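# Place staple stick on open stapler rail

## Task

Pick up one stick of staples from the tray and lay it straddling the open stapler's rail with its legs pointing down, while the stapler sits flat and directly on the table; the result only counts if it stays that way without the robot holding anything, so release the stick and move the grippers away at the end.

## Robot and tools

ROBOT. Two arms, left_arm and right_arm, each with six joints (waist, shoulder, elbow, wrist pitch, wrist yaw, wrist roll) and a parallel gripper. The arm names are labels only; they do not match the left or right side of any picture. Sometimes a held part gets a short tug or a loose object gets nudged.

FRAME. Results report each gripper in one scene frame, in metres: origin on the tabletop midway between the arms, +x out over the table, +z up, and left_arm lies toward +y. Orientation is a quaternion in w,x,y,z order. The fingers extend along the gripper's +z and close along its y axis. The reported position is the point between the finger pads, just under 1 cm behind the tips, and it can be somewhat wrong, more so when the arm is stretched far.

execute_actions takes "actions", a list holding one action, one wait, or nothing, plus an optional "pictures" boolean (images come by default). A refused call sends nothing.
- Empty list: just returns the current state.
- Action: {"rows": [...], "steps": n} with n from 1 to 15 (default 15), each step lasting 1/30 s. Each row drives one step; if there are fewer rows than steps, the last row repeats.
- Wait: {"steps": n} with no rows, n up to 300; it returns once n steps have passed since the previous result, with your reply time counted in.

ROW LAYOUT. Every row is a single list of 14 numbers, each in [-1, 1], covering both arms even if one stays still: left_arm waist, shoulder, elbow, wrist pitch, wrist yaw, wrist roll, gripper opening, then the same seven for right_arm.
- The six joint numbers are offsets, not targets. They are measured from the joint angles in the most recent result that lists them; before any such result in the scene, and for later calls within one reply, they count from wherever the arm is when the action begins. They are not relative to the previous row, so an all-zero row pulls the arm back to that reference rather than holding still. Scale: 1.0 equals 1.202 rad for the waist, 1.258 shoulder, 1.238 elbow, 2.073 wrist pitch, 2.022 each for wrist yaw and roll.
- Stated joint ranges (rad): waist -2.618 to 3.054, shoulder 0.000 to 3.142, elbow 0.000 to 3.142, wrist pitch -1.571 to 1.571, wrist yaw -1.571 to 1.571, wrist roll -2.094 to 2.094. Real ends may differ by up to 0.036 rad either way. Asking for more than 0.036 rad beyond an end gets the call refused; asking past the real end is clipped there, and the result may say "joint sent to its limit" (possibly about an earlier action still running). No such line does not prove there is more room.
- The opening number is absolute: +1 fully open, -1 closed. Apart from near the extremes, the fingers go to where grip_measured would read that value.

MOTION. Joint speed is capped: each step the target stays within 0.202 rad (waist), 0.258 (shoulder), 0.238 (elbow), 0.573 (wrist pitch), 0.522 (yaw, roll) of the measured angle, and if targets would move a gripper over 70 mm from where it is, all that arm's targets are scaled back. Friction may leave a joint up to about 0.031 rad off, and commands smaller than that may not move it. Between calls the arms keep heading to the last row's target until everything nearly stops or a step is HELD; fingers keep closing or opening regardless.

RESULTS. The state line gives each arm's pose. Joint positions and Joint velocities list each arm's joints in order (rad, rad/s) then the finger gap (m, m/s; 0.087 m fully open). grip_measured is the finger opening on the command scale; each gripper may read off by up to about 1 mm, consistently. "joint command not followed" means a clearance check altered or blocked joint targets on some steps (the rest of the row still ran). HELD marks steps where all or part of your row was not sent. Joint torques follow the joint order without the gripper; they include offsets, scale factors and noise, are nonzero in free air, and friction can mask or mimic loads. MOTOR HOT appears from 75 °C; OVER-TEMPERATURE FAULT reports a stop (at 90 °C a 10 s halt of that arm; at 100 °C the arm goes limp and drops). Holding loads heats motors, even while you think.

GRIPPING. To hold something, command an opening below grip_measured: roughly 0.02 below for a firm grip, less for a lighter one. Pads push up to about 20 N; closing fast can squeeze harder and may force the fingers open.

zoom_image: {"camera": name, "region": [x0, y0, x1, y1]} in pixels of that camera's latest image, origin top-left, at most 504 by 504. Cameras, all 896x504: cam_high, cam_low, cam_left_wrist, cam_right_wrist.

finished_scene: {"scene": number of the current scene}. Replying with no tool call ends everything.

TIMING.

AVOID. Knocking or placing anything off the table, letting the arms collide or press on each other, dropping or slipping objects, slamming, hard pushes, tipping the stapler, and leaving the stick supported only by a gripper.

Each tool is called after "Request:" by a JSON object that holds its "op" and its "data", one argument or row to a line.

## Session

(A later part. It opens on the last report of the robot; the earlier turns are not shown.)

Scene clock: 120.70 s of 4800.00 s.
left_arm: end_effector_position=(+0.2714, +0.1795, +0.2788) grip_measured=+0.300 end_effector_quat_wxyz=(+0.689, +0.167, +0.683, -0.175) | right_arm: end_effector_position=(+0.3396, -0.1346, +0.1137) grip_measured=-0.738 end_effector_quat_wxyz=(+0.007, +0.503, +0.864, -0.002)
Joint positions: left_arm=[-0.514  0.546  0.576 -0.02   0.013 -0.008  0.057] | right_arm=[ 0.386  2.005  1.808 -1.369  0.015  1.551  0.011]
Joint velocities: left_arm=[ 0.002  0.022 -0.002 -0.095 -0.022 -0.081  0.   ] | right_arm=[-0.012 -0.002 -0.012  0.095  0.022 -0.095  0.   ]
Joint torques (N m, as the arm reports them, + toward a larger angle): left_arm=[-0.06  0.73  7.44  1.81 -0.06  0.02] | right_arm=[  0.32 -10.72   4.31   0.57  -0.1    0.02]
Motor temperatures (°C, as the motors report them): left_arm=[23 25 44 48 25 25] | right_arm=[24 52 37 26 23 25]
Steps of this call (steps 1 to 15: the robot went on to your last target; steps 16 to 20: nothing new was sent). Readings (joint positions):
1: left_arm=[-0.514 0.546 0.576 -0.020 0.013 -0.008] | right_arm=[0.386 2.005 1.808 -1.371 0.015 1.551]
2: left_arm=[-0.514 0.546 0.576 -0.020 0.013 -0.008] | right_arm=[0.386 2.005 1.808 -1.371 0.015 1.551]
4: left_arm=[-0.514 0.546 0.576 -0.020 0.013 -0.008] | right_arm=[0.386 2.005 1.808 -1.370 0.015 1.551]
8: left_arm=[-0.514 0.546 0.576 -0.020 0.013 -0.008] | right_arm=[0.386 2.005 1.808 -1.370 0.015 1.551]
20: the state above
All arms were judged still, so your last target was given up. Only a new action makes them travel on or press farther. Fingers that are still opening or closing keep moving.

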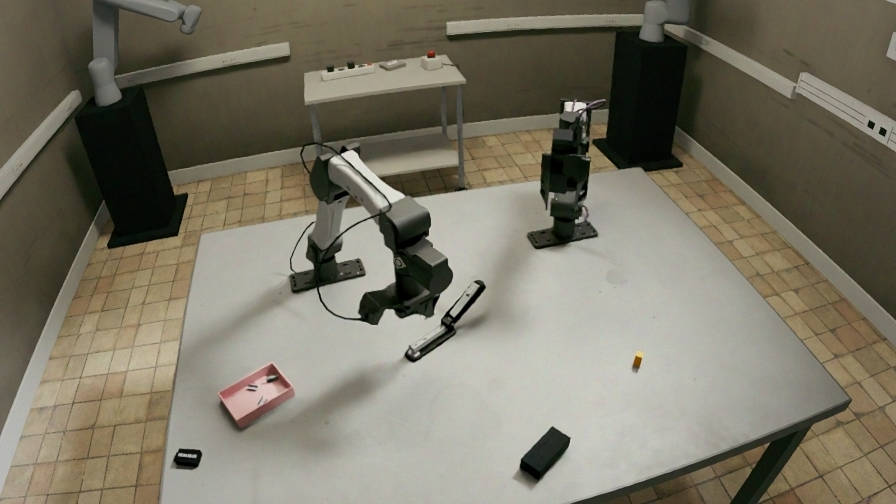

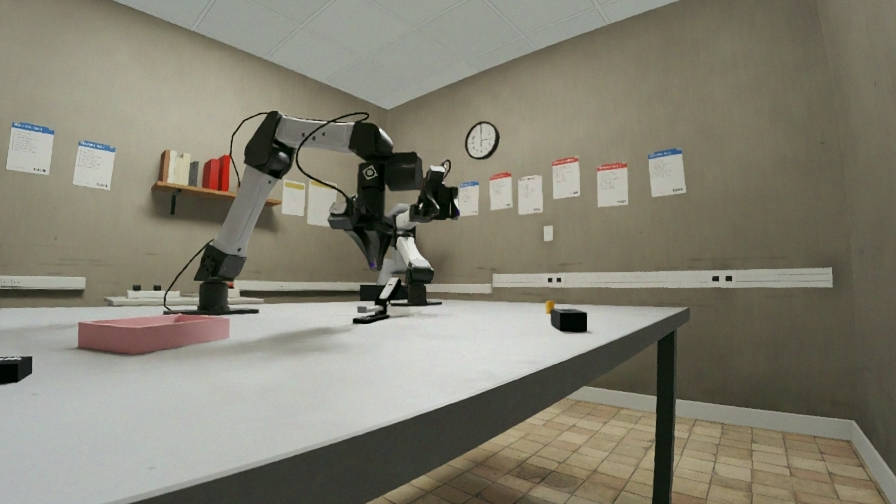

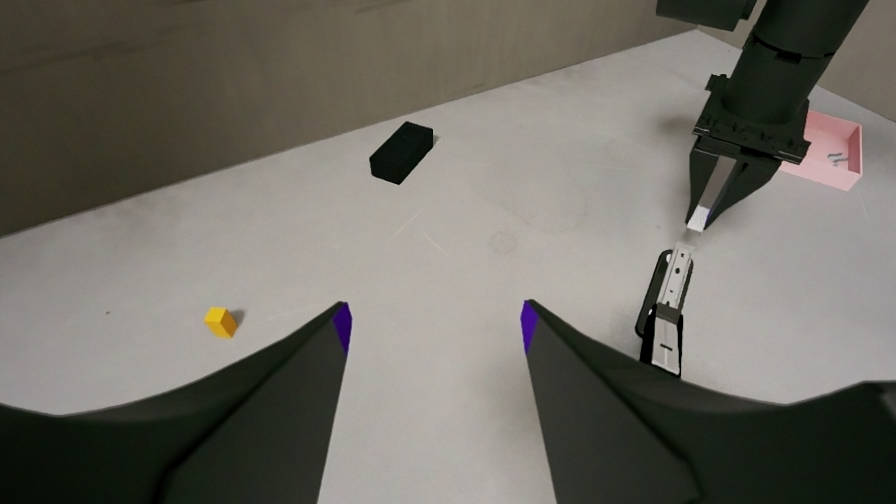

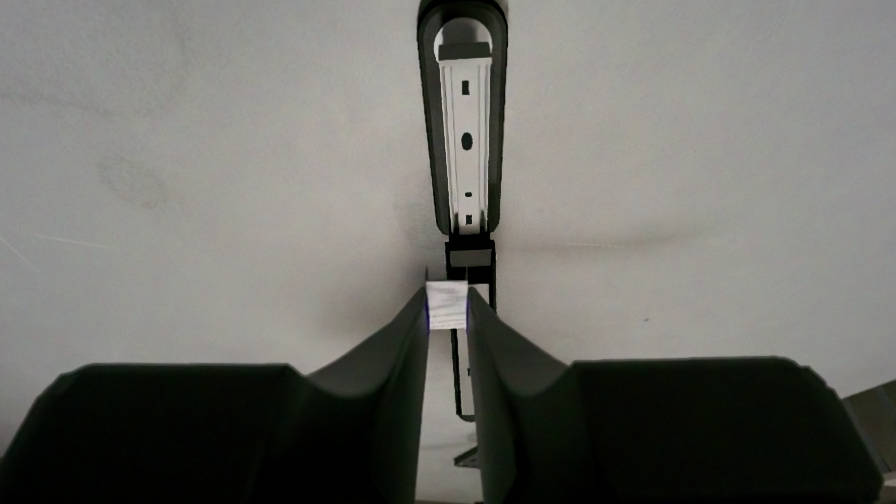

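Request:
{"op": "execute_actions", "data": {
  "actions": [
    {"rows":[[0,0,0,0,0,0,0.3,0,0.045,-0.135,0.1,0,-0.03,-0.9]],"steps":15}
  ],
  "pictures": false
}}

Request:
{"op": "execute_actions", "data": {
  "actions": [
    {"steps":20}
  ]
}}

Request:
{"op": "zoom_image", "data": {
  "camera": "cam_right_wrist",
  "region": [348,100,548,340]
}}

Scene clock: 127.87 s of 4800.00 s.
left_arm: end_effector_position=(+0.2714, +0.1795, +0.2788) grip_measured=+0.300 end_effector_quat_wxyz=(+0.689, +0.167, +0.683, -0.175) | right_arm: end_effector_position=(+0.3382, -0.1354, +0.0490) grip_measured=-0.738 end_effector_quat_wxyz=(-0.005, +0.481, +0.877, -0.021)
Joint positions: left_arm=[-0.514  0.546  0.576 -0.02   0.013 -0.008  0.057] | right_arm=[ 0.386  2.073  1.648 -1.188  0.015  1.501  0.011]
Joint velocities: left_arm=[ 0.012 -0.012  0.012  0.081 -0.081 -0.081 -0.   ] | right_arm=[-0.002  0.002 -0.002  0.081 -0.022 -0.037 -0.001]
Joint torques (N m, as the arm reports them, + toward a larger angle): left_arm=[-0.05  0.67  7.46  1.76 -0.04  0.04] | right_arm=[ -0.28 -10.64   5.83   0.45  -0.09  -0.06]
Motor temperatures (°C, as the motors report them): left_arm=[23 25 45 48 25 25] | right_arm=[24 51 37 26 23 25]
Steps of this call (steps 1 to 90: nothing new was sent; then 3.67 s passed at rest; steps 91 to 105: all 15 steps of this action). Readings (joint positions):
91: left_arm=[-0.514 0.546 0.576 -0.020 0.013 -0.008] | right_arm=[0.386 2.004 1.782 -1.338 0.015 1.543]
92: left_arm=[-0.514 0.546 0.576 -0.020 0.013 -0.008] | right_arm=[0.386 2.003 1.747 -1.302 0.015 1.534]
94: left_arm=[-0.514 0.546 0.576 -0.020 0.013 -0.008] | right_arm=[0.386 2.029 1.688 -1.258 0.015 1.521]
98: left_arm=[-0.514 0.546 0.576 -0.020 0.013 -0.008] | right_arm=[0.386 2.072 1.649 -1.217 0.015 1.508]
105: the state above

Scene clock: 128.53 s of 4800.00 s.
left_arm: end_effector_position=(+0.2714, +0.1795, +0.2788) grip_measured=+0.300 end_effector_quat_wxyz=(+0.689, +0.167, +0.683, -0.175) | right_arm: end_effector_position=(+0.3393, -0.1348, +0.0490) grip_measured=-0.738 end_effector_quat_wxyz=(-0.004, +0.480, +0.877, -0.019)
Joint positions: left_arm=[-0.514  0.546  0.576 -0.02   0.013 -0.008  0.057] | right_arm=[ 0.386  2.073  1.648 -1.182  0.015  1.499  0.011]
Joint velocities: left_arm=[ 0.012 -0.002  0.002 -0.022  0.007  0.095 -0.   ] | right_arm=[-0.007  0.002  0.007 -0.022 -0.051  0.007  0.001]
Joint torques (N m, as the arm reports them, + toward a larger angle): left_arm=[ 0.03  0.79  7.32  1.79 -0.04  0.04] | right_arm=[ -0.31 -10.58   5.83   0.48  -0.09  -0.08]
Motor temperatures (°C, as the motors report them): left_arm=[23 25 45 48 25 25] | right_arm=[24 51 37 26 23 25]
Steps of this call (steps 1 to 15: the robot went on to your last target; steps 16 to 20: nothing new was sent). Readings (joint positions):
1: left_arm=[-0.514 0.546 0.576 -0.020 0.013 -0.008] | right_arm=[0.386 2.073 1.648 -1.187 0.015 1.500]
2: left_arm=[-0.514 0.546 0.576 -0.020 0.013 -0.008] | right_arm=[0.386 2.073 1.648 -1.186 0.015 1.500]
4: left_arm=[-0.514 0.546 0.576 -0.020 0.013 -0.008] | right_arm=[0.386 2.073 1.648 -1.184 0.015 1.500]
8: left_arm=[-0.514 0.546 0.576 -0.020 0.013 -0.008] | right_arm=[0.386 2.073 1.648 -1.183 0.015 1.499]
20: the state above
All arms were judged still, so your last target was given up. Only a new action makes them travel on or press farther. Fingers that are still opening or closing keep moving.

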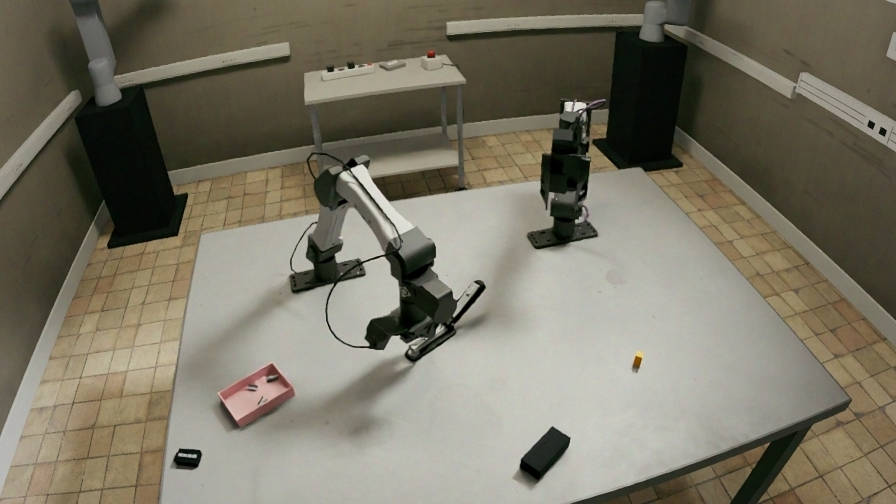

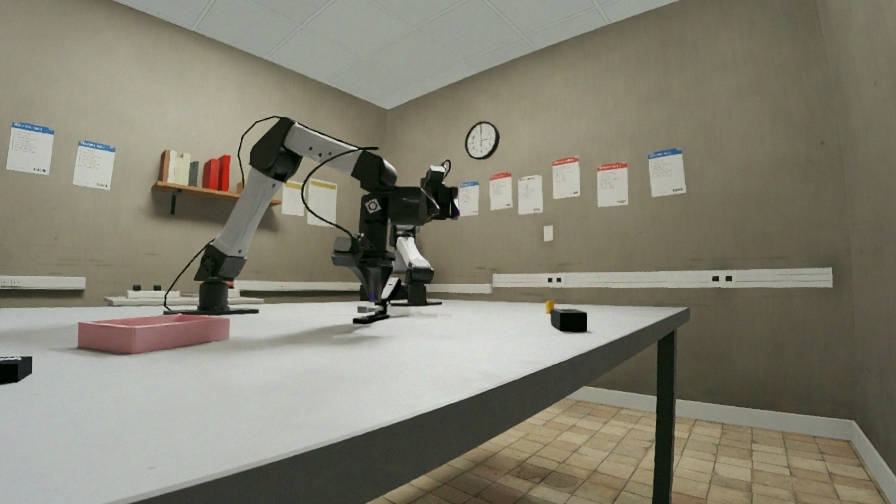

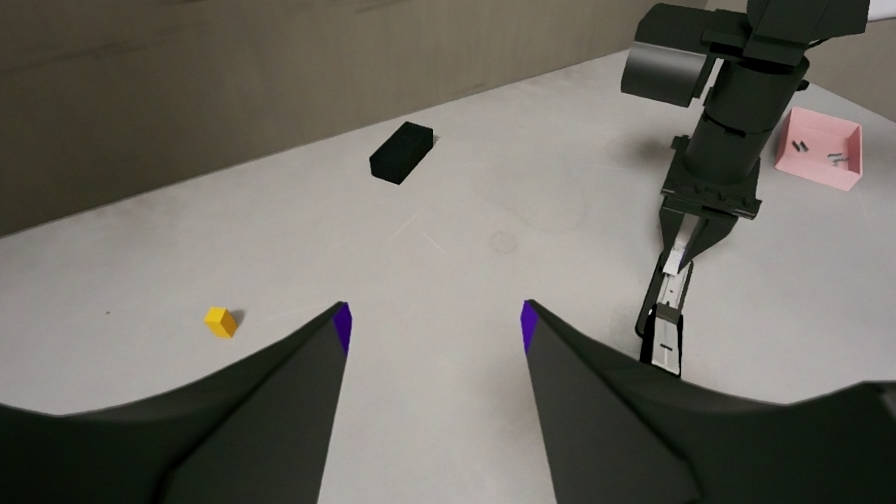

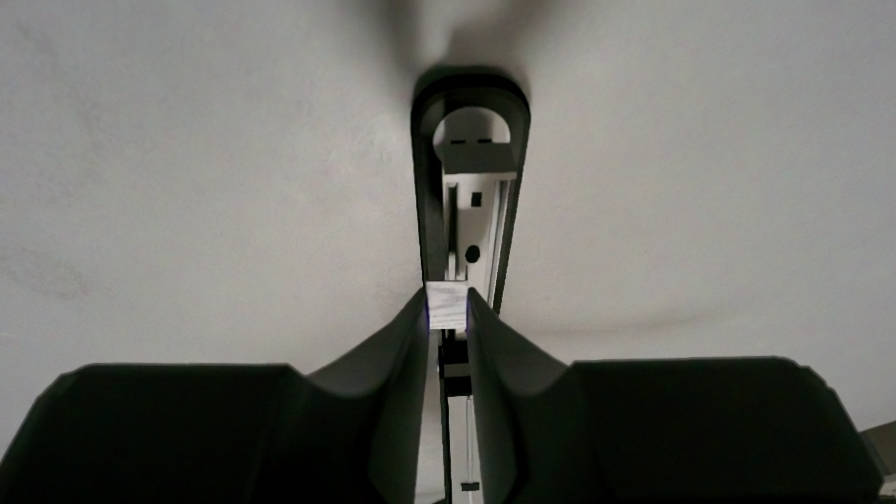

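Region (348, 100, 548, 340) of cam_right_wrist's 896x504 image, scaled by 2.100, with more detail than that image has.

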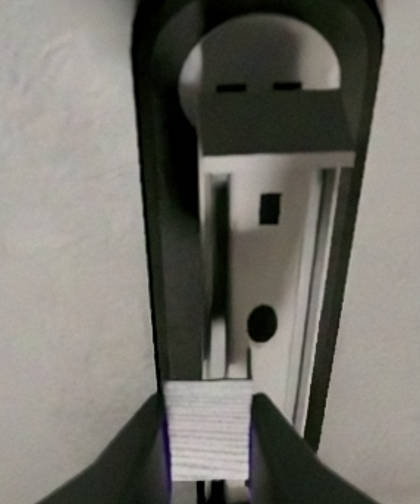

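Request:
{"op": "execute_actions", "data": {
  "actions": [
    {"rows":[[0,0,0,0,0,0,0.3,0,-0.045,-0.04,0,0,0,-0.9]],"steps":15}
  ],
  "pictures": false
}}

Request:
{"op": "execute_actions", "data": {
  "actions": [
    {"steps":15}
  ]
}}

Request:
{"op": "zoom_image", "data": {
  "camera": "cam_right_wrist",
  "region": [348,100,548,340]
}}

Scene clock: 134.27 s of 4800.00 s.
left_arm: end_effector_position=(+0.2714, +0.1795, +0.2788) grip_measured=+0.300 end_effector_quat_wxyz=(+0.689, +0.167, +0.683, -0.175) | right_arm: end_effector_position=(+0.3348, -0.1373, +0.0536) grip_measured=-0.738 end_effector_quat_wxyz=(-0.002, +0.480, +0.877, -0.016)
Joint positions: left_arm=[-0.514  0.546  0.576 -0.02   0.013 -0.008  0.057] | right_arm=[ 0.386  2.042  1.621 -1.179  0.015  1.499  0.011]
Joint velocities: left_arm=[ 0.002 -0.017  0.007  0.037  0.022  0.007 -0.   ] | right_arm=[ 0.017  0.002 -0.002  0.022 -0.037 -0.022  0.001]
Joint torques (N m, as the arm reports them, + toward a larger angle): left_arm=[ 0.06  0.74  7.4   1.79 -0.04  0.04] | right_arm=[ -0.28 -11.52   4.58   0.24  -0.09   0.03]
Motor temperatures (°C, as the motors report them): left_arm=[23 25 45 48 25 25] | right_arm=[24 50 37 26 23 25]
Steps of this call (steps 1 to 90: nothing new was sent; then 2.23 s passed at rest; steps 91 to 105: all 15 steps of this action). Readings (joint positions):
91: left_arm=[-0.514 0.546 0.576 -0.020 0.013 -0.008] | right_arm=[0.386 2.069 1.643 -1.179 0.015 1.499]
92: left_arm=[-0.514 0.546 0.576 -0.020 0.013 -0.008] | right_arm=[0.386 2.062 1.634 -1.179 0.015 1.499]
94: left_arm=[-0.514 0.546 0.576 -0.020 0.013 -0.008] | right_arm=[0.386 2.050 1.622 -1.179 0.015 1.499]
98: left_arm=[-0.514 0.546 0.576 -0.020 0.013 -0.008] | right_arm=[0.386 2.042 1.621 -1.179 0.015 1.499]
105: the state above

Scene clock: 134.77 s of 4800.00 s.
left_arm: end_effector_position=(+0.2714, +0.1795, +0.2788) grip_measured=+0.300 end_effector_quat_wxyz=(+0.689, +0.167, +0.683, -0.175) | right_arm: end_effector_position=(+0.3348, -0.1373, +0.0536) grip_measured=-0.738 end_effector_quat_wxyz=(-0.002, +0.480, +0.877, -0.016)
Joint positions: left_arm=[-0.514  0.546  0.576 -0.02   0.013 -0.008  0.057] | right_arm=[ 0.386  2.042  1.621 -1.179  0.015  1.499  0.011]
Joint velocities: left_arm=[ 0.007 -0.002 -0.017  0.022 -0.037  0.022 -0.001] | right_arm=[ 0.017  0.002 -0.002  0.037 -0.037 -0.007 -0.001]
Joint torques (N m, as the arm reports them, + toward a larger angle): left_arm=[-0.01  0.7   7.42  1.79 -0.02  0.03] | right_arm=[ -0.31 -11.53   4.58   0.25  -0.08   0.02]
Motor temperatures (°C, as the motors report them): left_arm=[23 25 45 48 25 25] | right_arm=[24 50 37 26 23 25]
Steps of this call (steps 1 to 15: the robot went on to your last target). Readings (joint positions):
1: left_arm=[-0.514 0.546 0.576 -0.020 0.013 -0.008] | right_arm=[0.386 2.042 1.621 -1.179 0.015 1.499]
2: left_arm=[-0.514 0.546 0.576 -0.020 0.013 -0.008] | right_arm=[0.386 2.042 1.621 -1.179 0.015 1.499]
4: left_arm=[-0.514 0.546 0.576 -0.020 0.013 -0.008] | right_arm=[0.386 2.042 1.621 -1.179 0.015 1.499]
8: left_arm=[-0.514 0.546 0.576 -0.020 0.013 -0.008] | right_arm=[0.386 2.042 1.621 -1.179 0.015 1.499]
15: the state above
All arms were judged still, so your last target was given up. Only a new action makes them travel on or press farther. Fingers that are still opening or closing keep moving.

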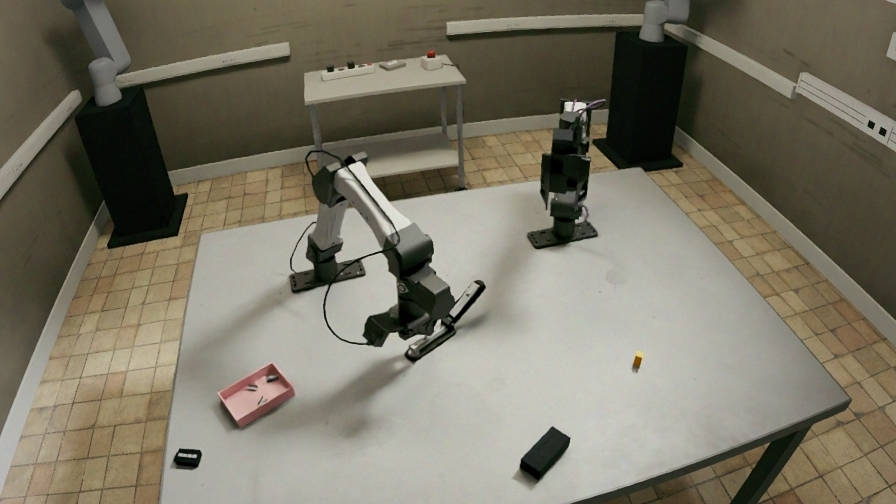

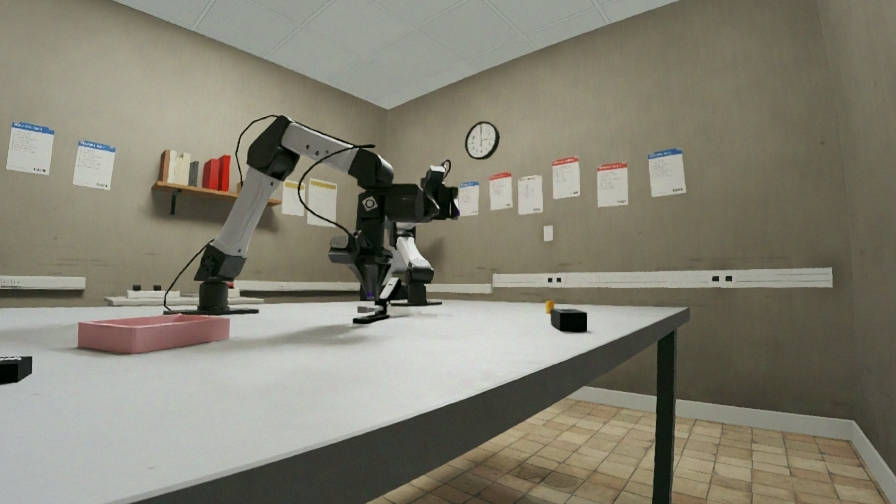

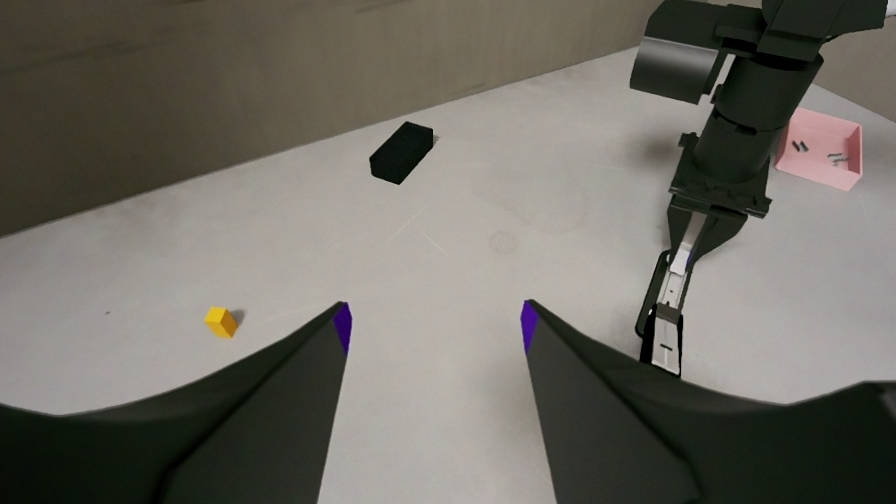

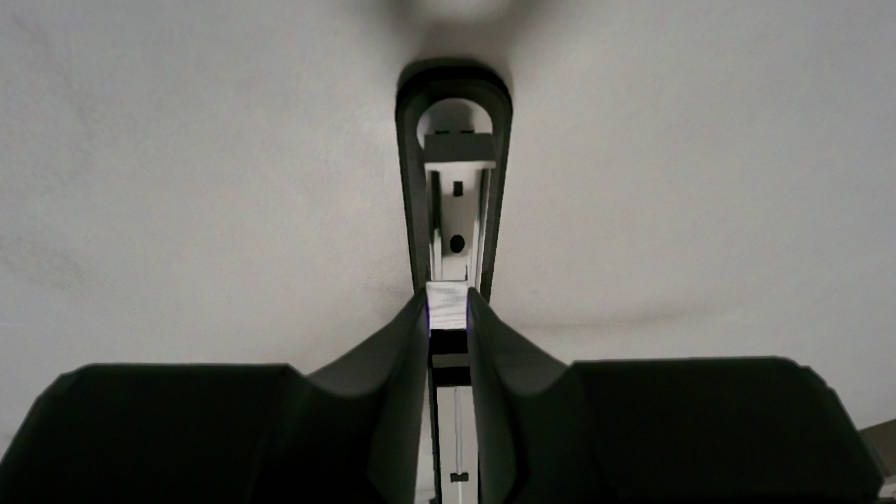

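Region (348, 100, 548, 340) of cam_right_wrist's 896x504 image, scaled by 2.100, with more detail than that image has.

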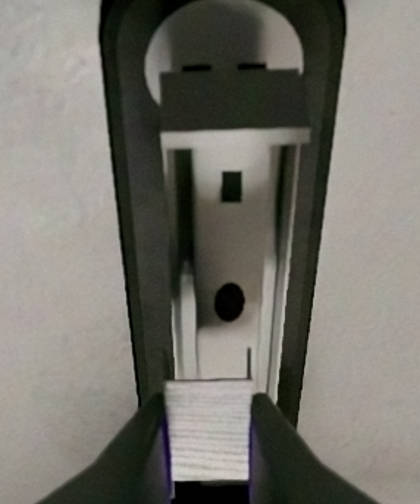

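Request:
{"op": "execute_actions", "data": {
  "actions": [
    {"rows":[[0,0,0,0,0,0,0.3,0,0,-0.036,0.016,0,0,-0.9]],"steps":15}
  ],
  "pictures": false
}}

Request:
{"op": "execute_actions", "data": {
  "actions": [
    {"steps":15}
  ]
}}

Request:
{"op": "zoom_image", "data": {
  "camera": "cam_right_wrist",
  "region": [348,140,548,380]
}}

Scene clock: 141.73 s of 4800.00 s.
left_arm: end_effector_position=(+0.2714, +0.1795, +0.2788) grip_measured=+0.300 end_effector_quat_wxyz=(+0.689, +0.167, +0.683, -0.175) | right_arm: end_effector_position=(+0.3312, -0.1392, +0.0478) grip_measured=-0.738 end_effector_quat_wxyz=(-0.005, +0.480, +0.877, -0.021)
Joint positions: left_arm=[-0.514  0.546  0.576 -0.02   0.013 -0.008  0.057] | right_arm=[ 0.386  2.042  1.597 -1.166  0.015  1.499  0.011]
Joint velocities: left_arm=[-0.002 -0.022  0.002  0.051 -0.022 -0.081 -0.001] | right_arm=[-0.002  0.012 -0.002  0.051 -0.022  0.051  0.001]
Joint torques (N m, as the arm reports them, + toward a larger angle): left_arm=[ 0.07  0.7   7.39  1.8  -0.04  0.05] | right_arm=[-0.29 -9.52  4.68  0.48 -0.09  0.03]
Motor temperatures (°C, as the motors report them): left_arm=[23 25 45 48 25 25] | right_arm=[24 50 37 26 23 25]
Steps of this call (steps 1 to 90: nothing new was sent; then 3.47 s passed at rest; steps 91 to 105: all 15 steps of this action). Readings (joint positions):
91: left_arm=[-0.514 0.546 0.576 -0.020 0.013 -0.008] | right_arm=[0.386 2.042 1.618 -1.175 0.015 1.499]
92: left_arm=[-0.514 0.546 0.576 -0.020 0.013 -0.008] | right_arm=[0.386 2.042 1.613 -1.172 0.015 1.499]
94: left_arm=[-0.514 0.546 0.576 -0.020 0.013 -0.008] | right_arm=[0.386 2.042 1.601 -1.169 0.015 1.499]
98: left_arm=[-0.514 0.546 0.576 -0.020 0.013 -0.008] | right_arm=[0.386 2.042 1.597 -1.169 0.015 1.499]
105: the state above

Scene clock: 142.23 s of 4800.00 s.
left_arm: end_effector_position=(+0.2714, +0.1795, +0.2788) grip_measured=+0.300 end_effector_quat_wxyz=(+0.689, +0.167, +0.683, -0.175) | right_arm: end_effector_position=(+0.3314, -0.1391, +0.0478) grip_measured=-0.738 end_effector_quat_wxyz=(-0.004, +0.480, +0.877, -0.020)
Joint positions: left_arm=[-0.514  0.546  0.576 -0.02   0.013 -0.008  0.057] | right_arm=[ 0.386  2.042  1.597 -1.166  0.015  1.499  0.011]
Joint velocities: left_arm=[-0.007 -0.017 -0.002  0.007 -0.066 -0.051 -0.001] | right_arm=[-0.017 -0.007 -0.002 -0.051  0.066 -0.037  0.   ]
Joint torques (N m, as the arm reports them, + toward a larger angle): left_arm=[-0.04  0.76  7.38  1.77 -0.02  0.03] | right_arm=[-0.28 -9.52  4.68  0.48 -0.08  0.02]
Motor temperatures (°C, as the motors report them): left_arm=[23 25 45 48 25 25] | right_arm=[24 50 37 26 23 25]
Steps of this call (steps 1 to 15: the robot went on to your last target). Readings (joint positions):
1: left_arm=[-0.514 0.546 0.576 -0.020 0.013 -0.008] | right_arm=[0.386 2.042 1.597 -1.166 0.015 1.499]
2: left_arm=[-0.514 0.546 0.576 -0.020 0.013 -0.008] | right_arm=[0.386 2.042 1.597 -1.166 0.015 1.499]
4: left_arm=[-0.514 0.546 0.576 -0.020 0.013 -0.008] | right_arm=[0.386 2.042 1.597 -1.166 0.015 1.499]
8: left_arm=[-0.514 0.546 0.576 -0.020 0.013 -0.008] | right_arm=[0.386 2.042 1.597 -1.166 0.015 1.499]
15: the state above
All arms were judged still, so your last target was given up. Only a new action makes them travel on or press farther. Fingers that are still opening or closing keep moving.

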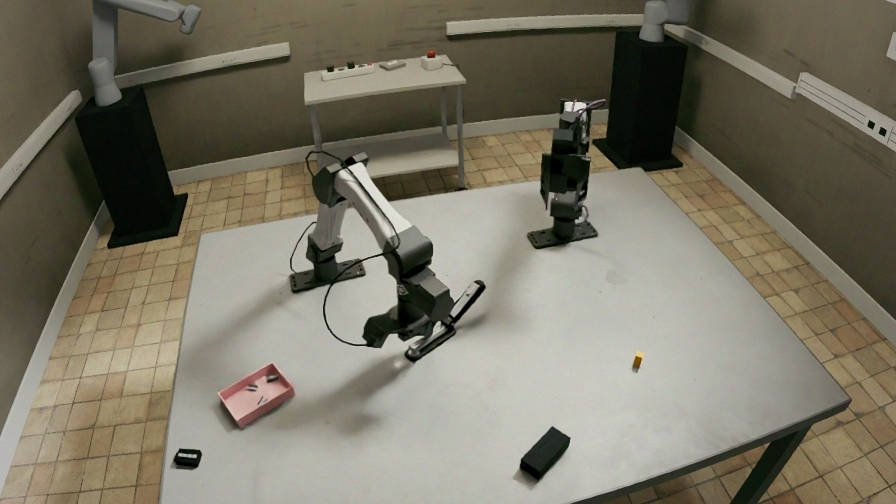

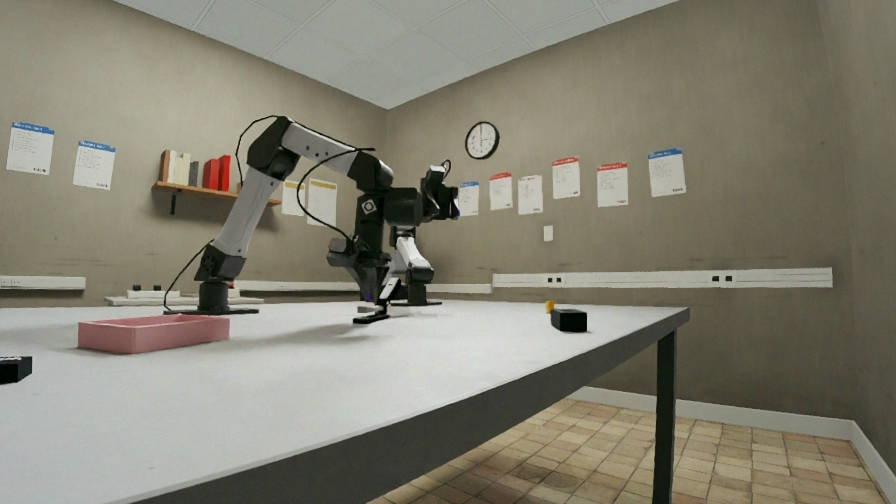

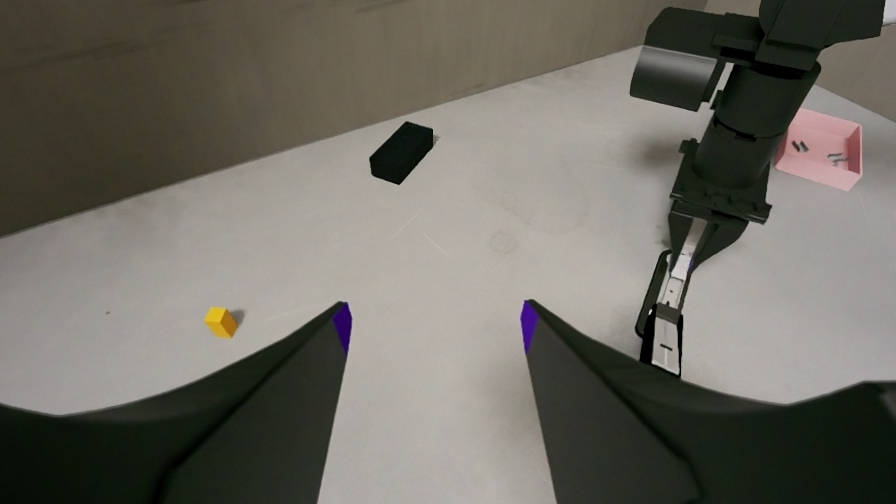

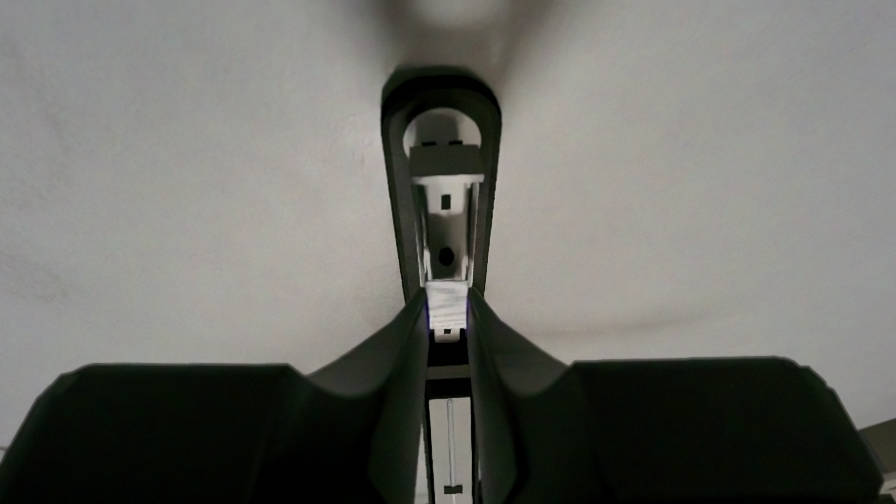

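Region (348, 140, 548, 380) of cam_right_wrist's 896x504 image, scaled by 2.100, with more detail than that image has.

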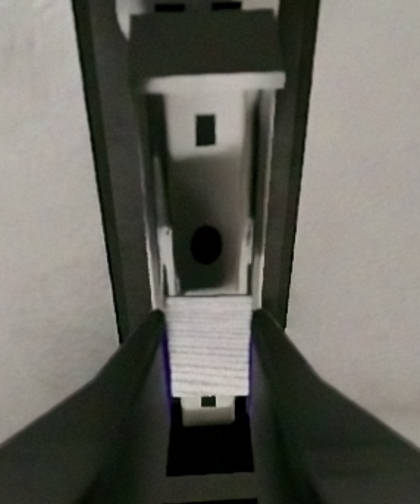

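Centred. Descend vertically.

Request:
{"op": "execute_actions", "data": {
  "actions": [
    {"rows":[[0,0,0,0,0,0,0.3,0,0,-0.038,0.024,0,0,-0.9]],"steps":15}
  ],
  "pictures": false
}}

Request:
{"op": "execute_actions", "data": {
  "actions": [
    {"steps":15}
  ]
}}

Request:
{"op": "zoom_image", "data": {
  "camera": "cam_right_wrist",
  "region": [348,140,548,380]
}}

Request:
{"op": "zoom_image", "data": {
  "camera": "cam_left_wrist",
  "region": [610,200,760,340]
}}

Scene clock: 149.67 s of 4800.00 s.
left_arm: end_effector_position=(+0.2714, +0.1795, +0.2788) grip_measured=+0.300 end_effector_quat_wxyz=(+0.689, +0.167, +0.683, -0.175) | right_arm: end_effector_position=(+0.3305, -0.1396, +0.0412) grip_measured=-0.738 end_effector_quat_wxyz=(-0.004, +0.480, +0.877, -0.020)
Joint positions: left_arm=[-0.514  0.546  0.576 -0.02   0.013 -0.008  0.057] | right_arm=[ 0.386  2.042  1.571 -1.137  0.015  1.499  0.011]
Joint velocities: left_arm=[-0.012  0.017  0.017  0.007  0.022  0.007  0.001] | right_arm=[-0.017  0.007 -0.012 -0.022 -0.022  0.007 -0.001]
Joint torques (N m, as the arm reports them, + toward a larger angle): left_arm=[-0.04  0.68  7.41  1.8  -0.04  0.03] | right_arm=[-0.29 -9.49  4.68  0.49 -0.08  0.03]
Motor temperatures (°C, as the motors report them): left_arm=[23 25 45 48 25 25] | right_arm=[24 48 37 26 23 25]
Steps of this call (steps 1 to 90: nothing new was sent; then 3.93 s passed at rest; steps 91 to 105: all 15 steps of this action). Readings (joint positions):
91: left_arm=[-0.514 0.546 0.576 -0.020 0.013 -0.008] | right_arm=[0.386 2.042 1.593 -1.160 0.015 1.499]
92: left_arm=[-0.514 0.546 0.576 -0.020 0.013 -0.008] | right_arm=[0.386 2.042 1.588 -1.154 0.015 1.499]
94: left_arm=[-0.514 0.546 0.576 -0.020 0.013 -0.008] | right_arm=[0.386 2.042 1.575 -1.147 0.015 1.499]
98: left_arm=[-0.514 0.546 0.576 -0.020 0.013 -0.008] | right_arm=[0.386 2.042 1.571 -1.143 0.015 1.499]
105: the state above

Scene clock: 150.17 s of 4800.00 s.
left_arm: end_effector_position=(+0.2714, +0.1795, +0.2788) grip_measured=+0.300 end_effector_quat_wxyz=(+0.689, +0.167, +0.683, -0.175) | right_arm: end_effector_position=(+0.3308, -0.1394, +0.0412) grip_measured=-0.738 end_effector_quat_wxyz=(-0.004, +0.480, +0.877, -0.019)
Joint positions: left_arm=[-0.514  0.546  0.576 -0.02   0.013 -0.008  0.057] | right_arm=[ 0.386  2.042  1.571 -1.136  0.015  1.499  0.011]
Joint velocities: left_arm=[-0.007 -0.022 -0.007 -0.007 -0.007 -0.037 -0.   ] | right_arm=[-0.002  0.017  0.002  0.081  0.051 -0.037 -0.001]
Joint torques (N m, as the arm reports them, + toward a larger angle): left_arm=[ 0.03  0.72  7.47  1.81 -0.04  0.06] | right_arm=[-0.31 -9.49  4.66  0.49 -0.08  0.02]
Motor temperatures (°C, as the motors report them): left_arm=[23 25 45 48 25 25] | right_arm=[24 48 37 26 23 25]
Steps of this call (steps 1 to 15: the robot went on to your last target). Readings (joint positions):
1: left_arm=[-0.514 0.546 0.576 -0.020 0.013 -0.008] | right_arm=[0.386 2.042 1.571 -1.137 0.015 1.499]
2: left_arm=[-0.514 0.546 0.576 -0.020 0.013 -0.008] | right_arm=[0.386 2.042 1.571 -1.137 0.015 1.499]
4: left_arm=[-0.514 0.546 0.576 -0.020 0.013 -0.008] | right_arm=[0.386 2.042 1.571 -1.136 0.015 1.499]
8: left_arm=[-0.514 0.546 0.576 -0.020 0.013 -0.008] | right_arm=[0.386 2.042 1.571 -1.136 0.015 1.499]
15: the state above
All arms were judged still, so your last target was given up. Only a new action makes them travel on or press farther. Fingers that are still opening or closing keep moving.

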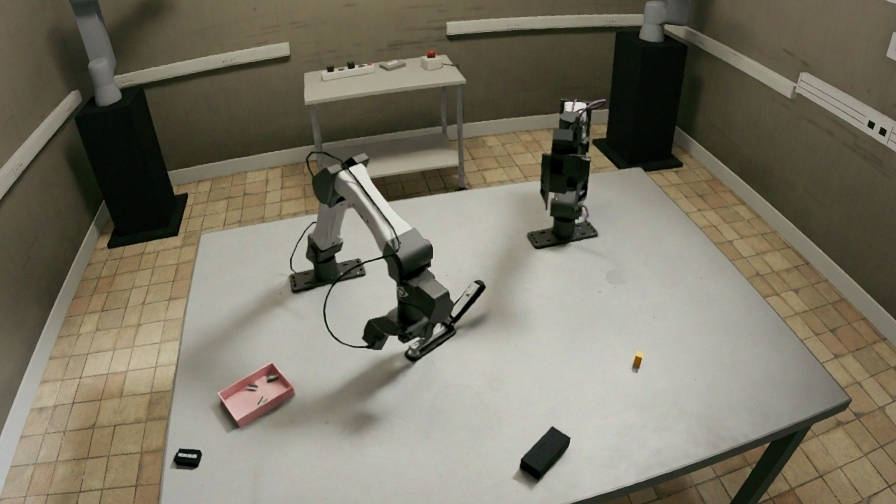

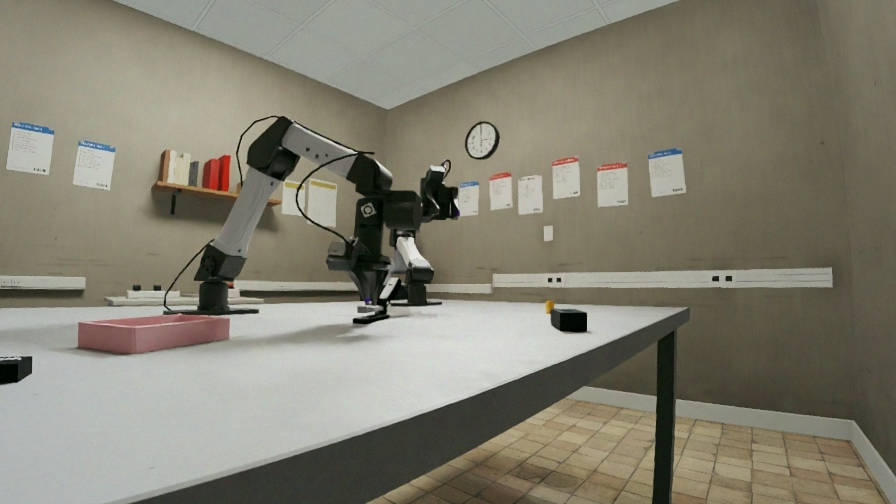

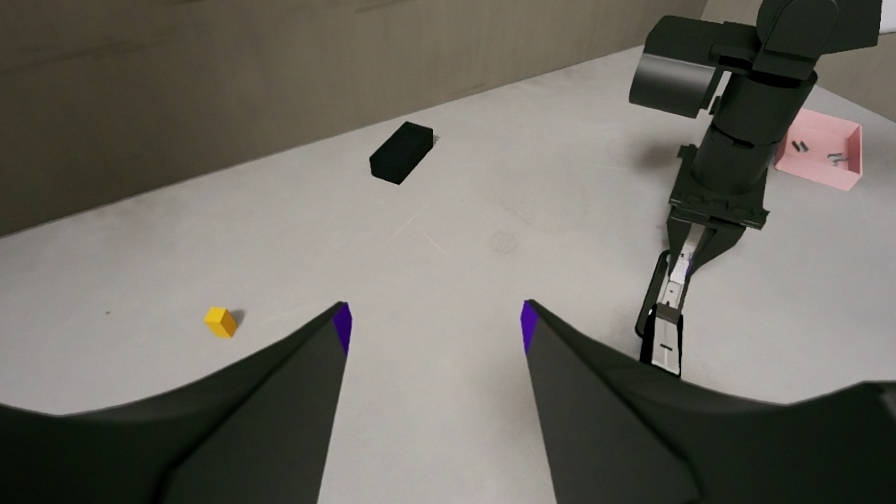

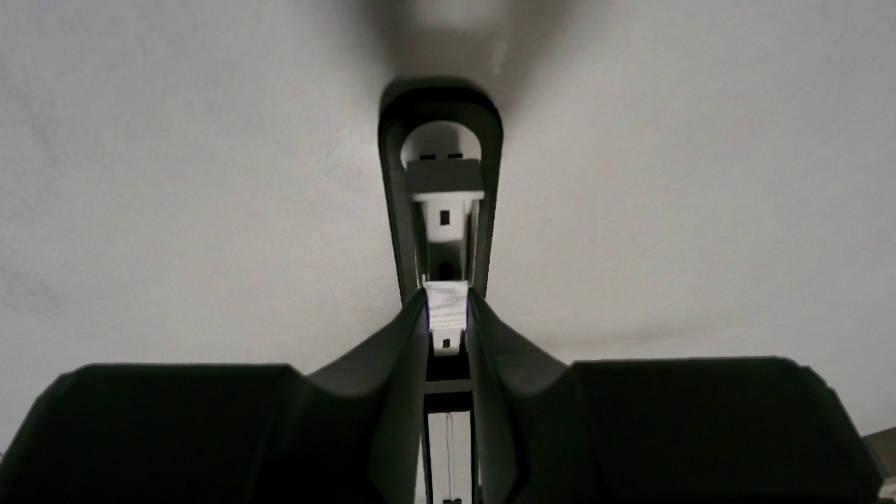

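Region (348, 140, 548, 380) of cam_right_wrist's 896x504 image, scaled by 2.100, with more detail than that image has.

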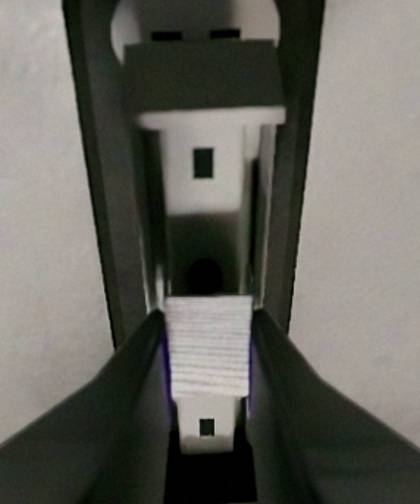

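Region (610, 200, 760, 340) of cam_left_wrist's 896x504 image, scaled by 3.360, with more detail than that image has; it fills the top 470 rows of this view, and the rest is white.

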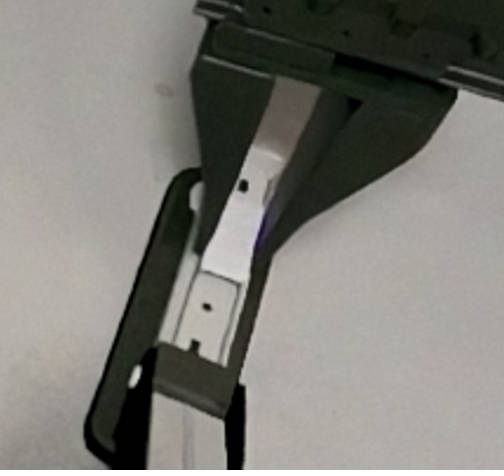

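Request:
{"op": "execute_actions", "data": {
  "actions": [
    {"rows":[[0,0,0,0,0,0,0.3,0,0,0,0,0,0,-0.7],[0,0,0,0,0,0,0.3,0,0,0,0,0,0,-0.6],[0,0,0,0,0,0,0.3,0,0,0,0,0,0,-0.45],[0,0,0,0,0,0,0.3,0,0,0,0,0,0,-0.3],[0,0,0,0,0,0,0.3,0,0,0,0,0,0,-0.1]],"steps":15}
  ]
}}

Request:
{"op": "zoom_image", "data": {
  "camera": "cam_right_wrist",
  "region": [348,140,548,380]
}}

Request:
{"op": "zoom_image", "data": {
  "camera": "cam_left_wrist",
  "region": [610,200,760,340]
}}

Scene clock: 159.07 s of 4800.00 s.
left_arm: end_effector_position=(+0.2714, +0.1795, +0.2788) grip_measured=+0.300 end_effector_quat_wxyz=(+0.689, +0.167, +0.683, -0.175) | right_arm: end_effector_position=(+0.3308, -0.1394, +0.0412) grip_measured=-0.100 end_effector_quat_wxyz=(-0.004, +0.480, +0.877, -0.019)
Joint positions: left_arm=[-0.514  0.546  0.576 -0.02   0.013 -0.008  0.057] | right_arm=[ 0.386  2.042  1.571 -1.136  0.015  1.499  0.039]
Joint velocities: left_arm=[-0.002  0.007 -0.007 -0.007 -0.022 -0.051 -0.001] | right_arm=[-0.022  0.002  0.007 -0.007 -0.066 -0.007 -0.001]
Joint torques (N m, as the arm reports them, + toward a larger angle): left_arm=[ 0.08  0.74  7.46  1.79 -0.04  0.05] | right_arm=[-0.3  -9.49  6.44  0.26 -0.08  0.03]
Motor temperatures (°C, as the motors report them): left_arm=[23 25 45 48 25 25] | right_arm=[24 47 37 26 23 25]
Steps of this call (steps 1 to 90: nothing new was sent; then 5.40 s passed at rest; steps 91 to 105: all 15 steps of this action). Readings (joint positions):
91: left_arm=[-0.514 0.546 0.576 -0.020 0.013 -0.008] | right_arm=[0.386 2.042 1.571 -1.136 0.015 1.499]
92: left_arm=[-0.514 0.546 0.576 -0.020 0.013 -0.008] | right_arm=[0.386 2.042 1.571 -1.136 0.015 1.499]
94: left_arm=[-0.514 0.546 0.576 -0.020 0.013 -0.008] | right_arm=[0.386 2.042 1.571 -1.136 0.015 1.499]
98: left_arm=[-0.514 0.546 0.576 -0.020 0.013 -0.008] | right_arm=[0.386 2.042 1.571 -1.136 0.015 1.499]
105: the state above

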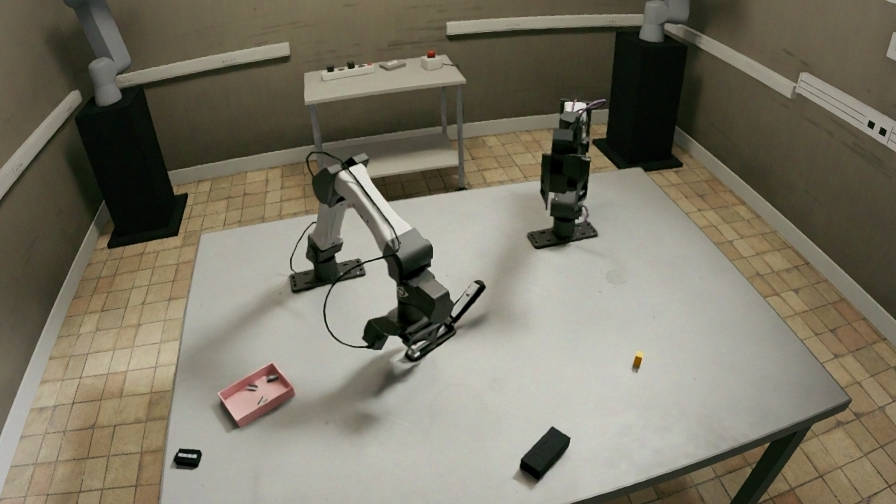

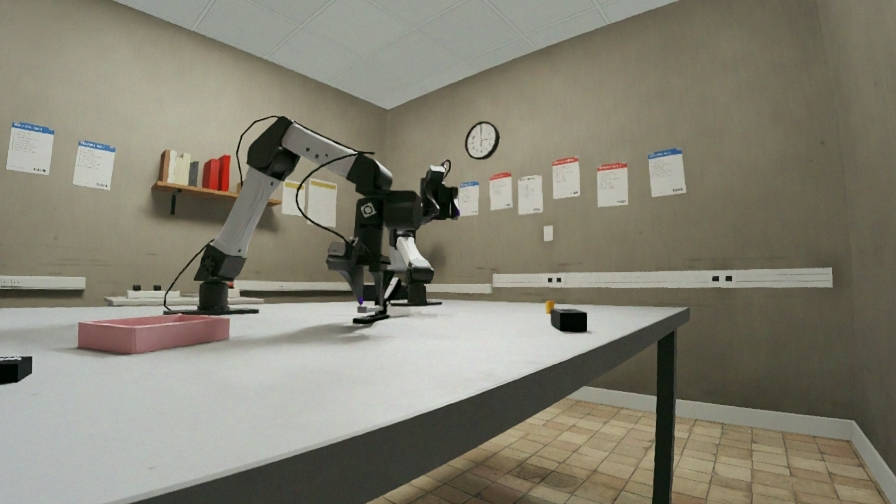

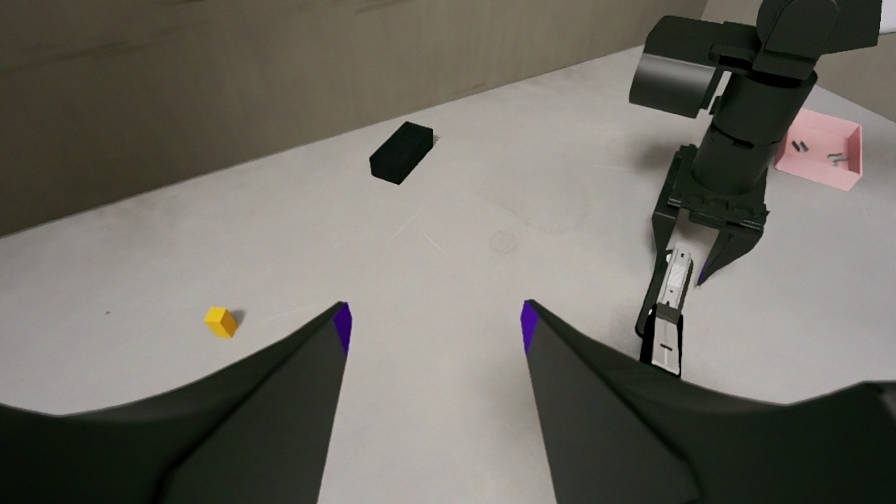

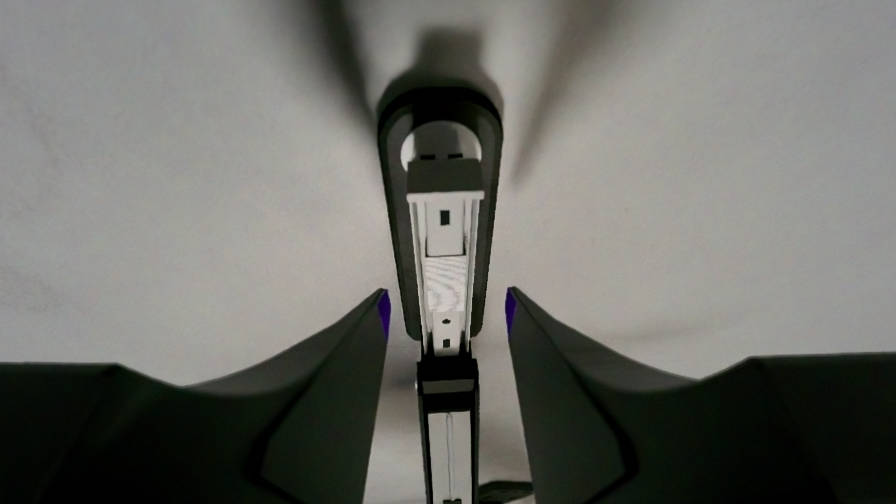

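Region (348, 140, 548, 380) of cam_right_wrist's 896x504 image, scaled by 2.100, with more detail than that image has.

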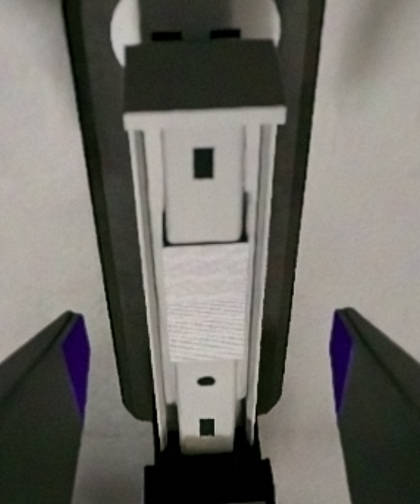

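Region (610, 200, 760, 340) of cam_left_wrist's 896x504 image, scaled by 3.360, with more detail than that image has; it fills the top 470 rows of this view, and the rest is white.

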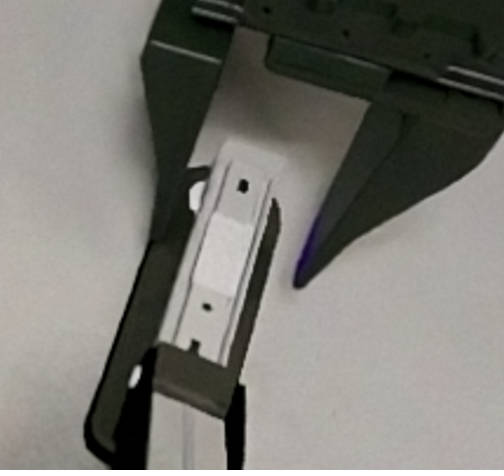

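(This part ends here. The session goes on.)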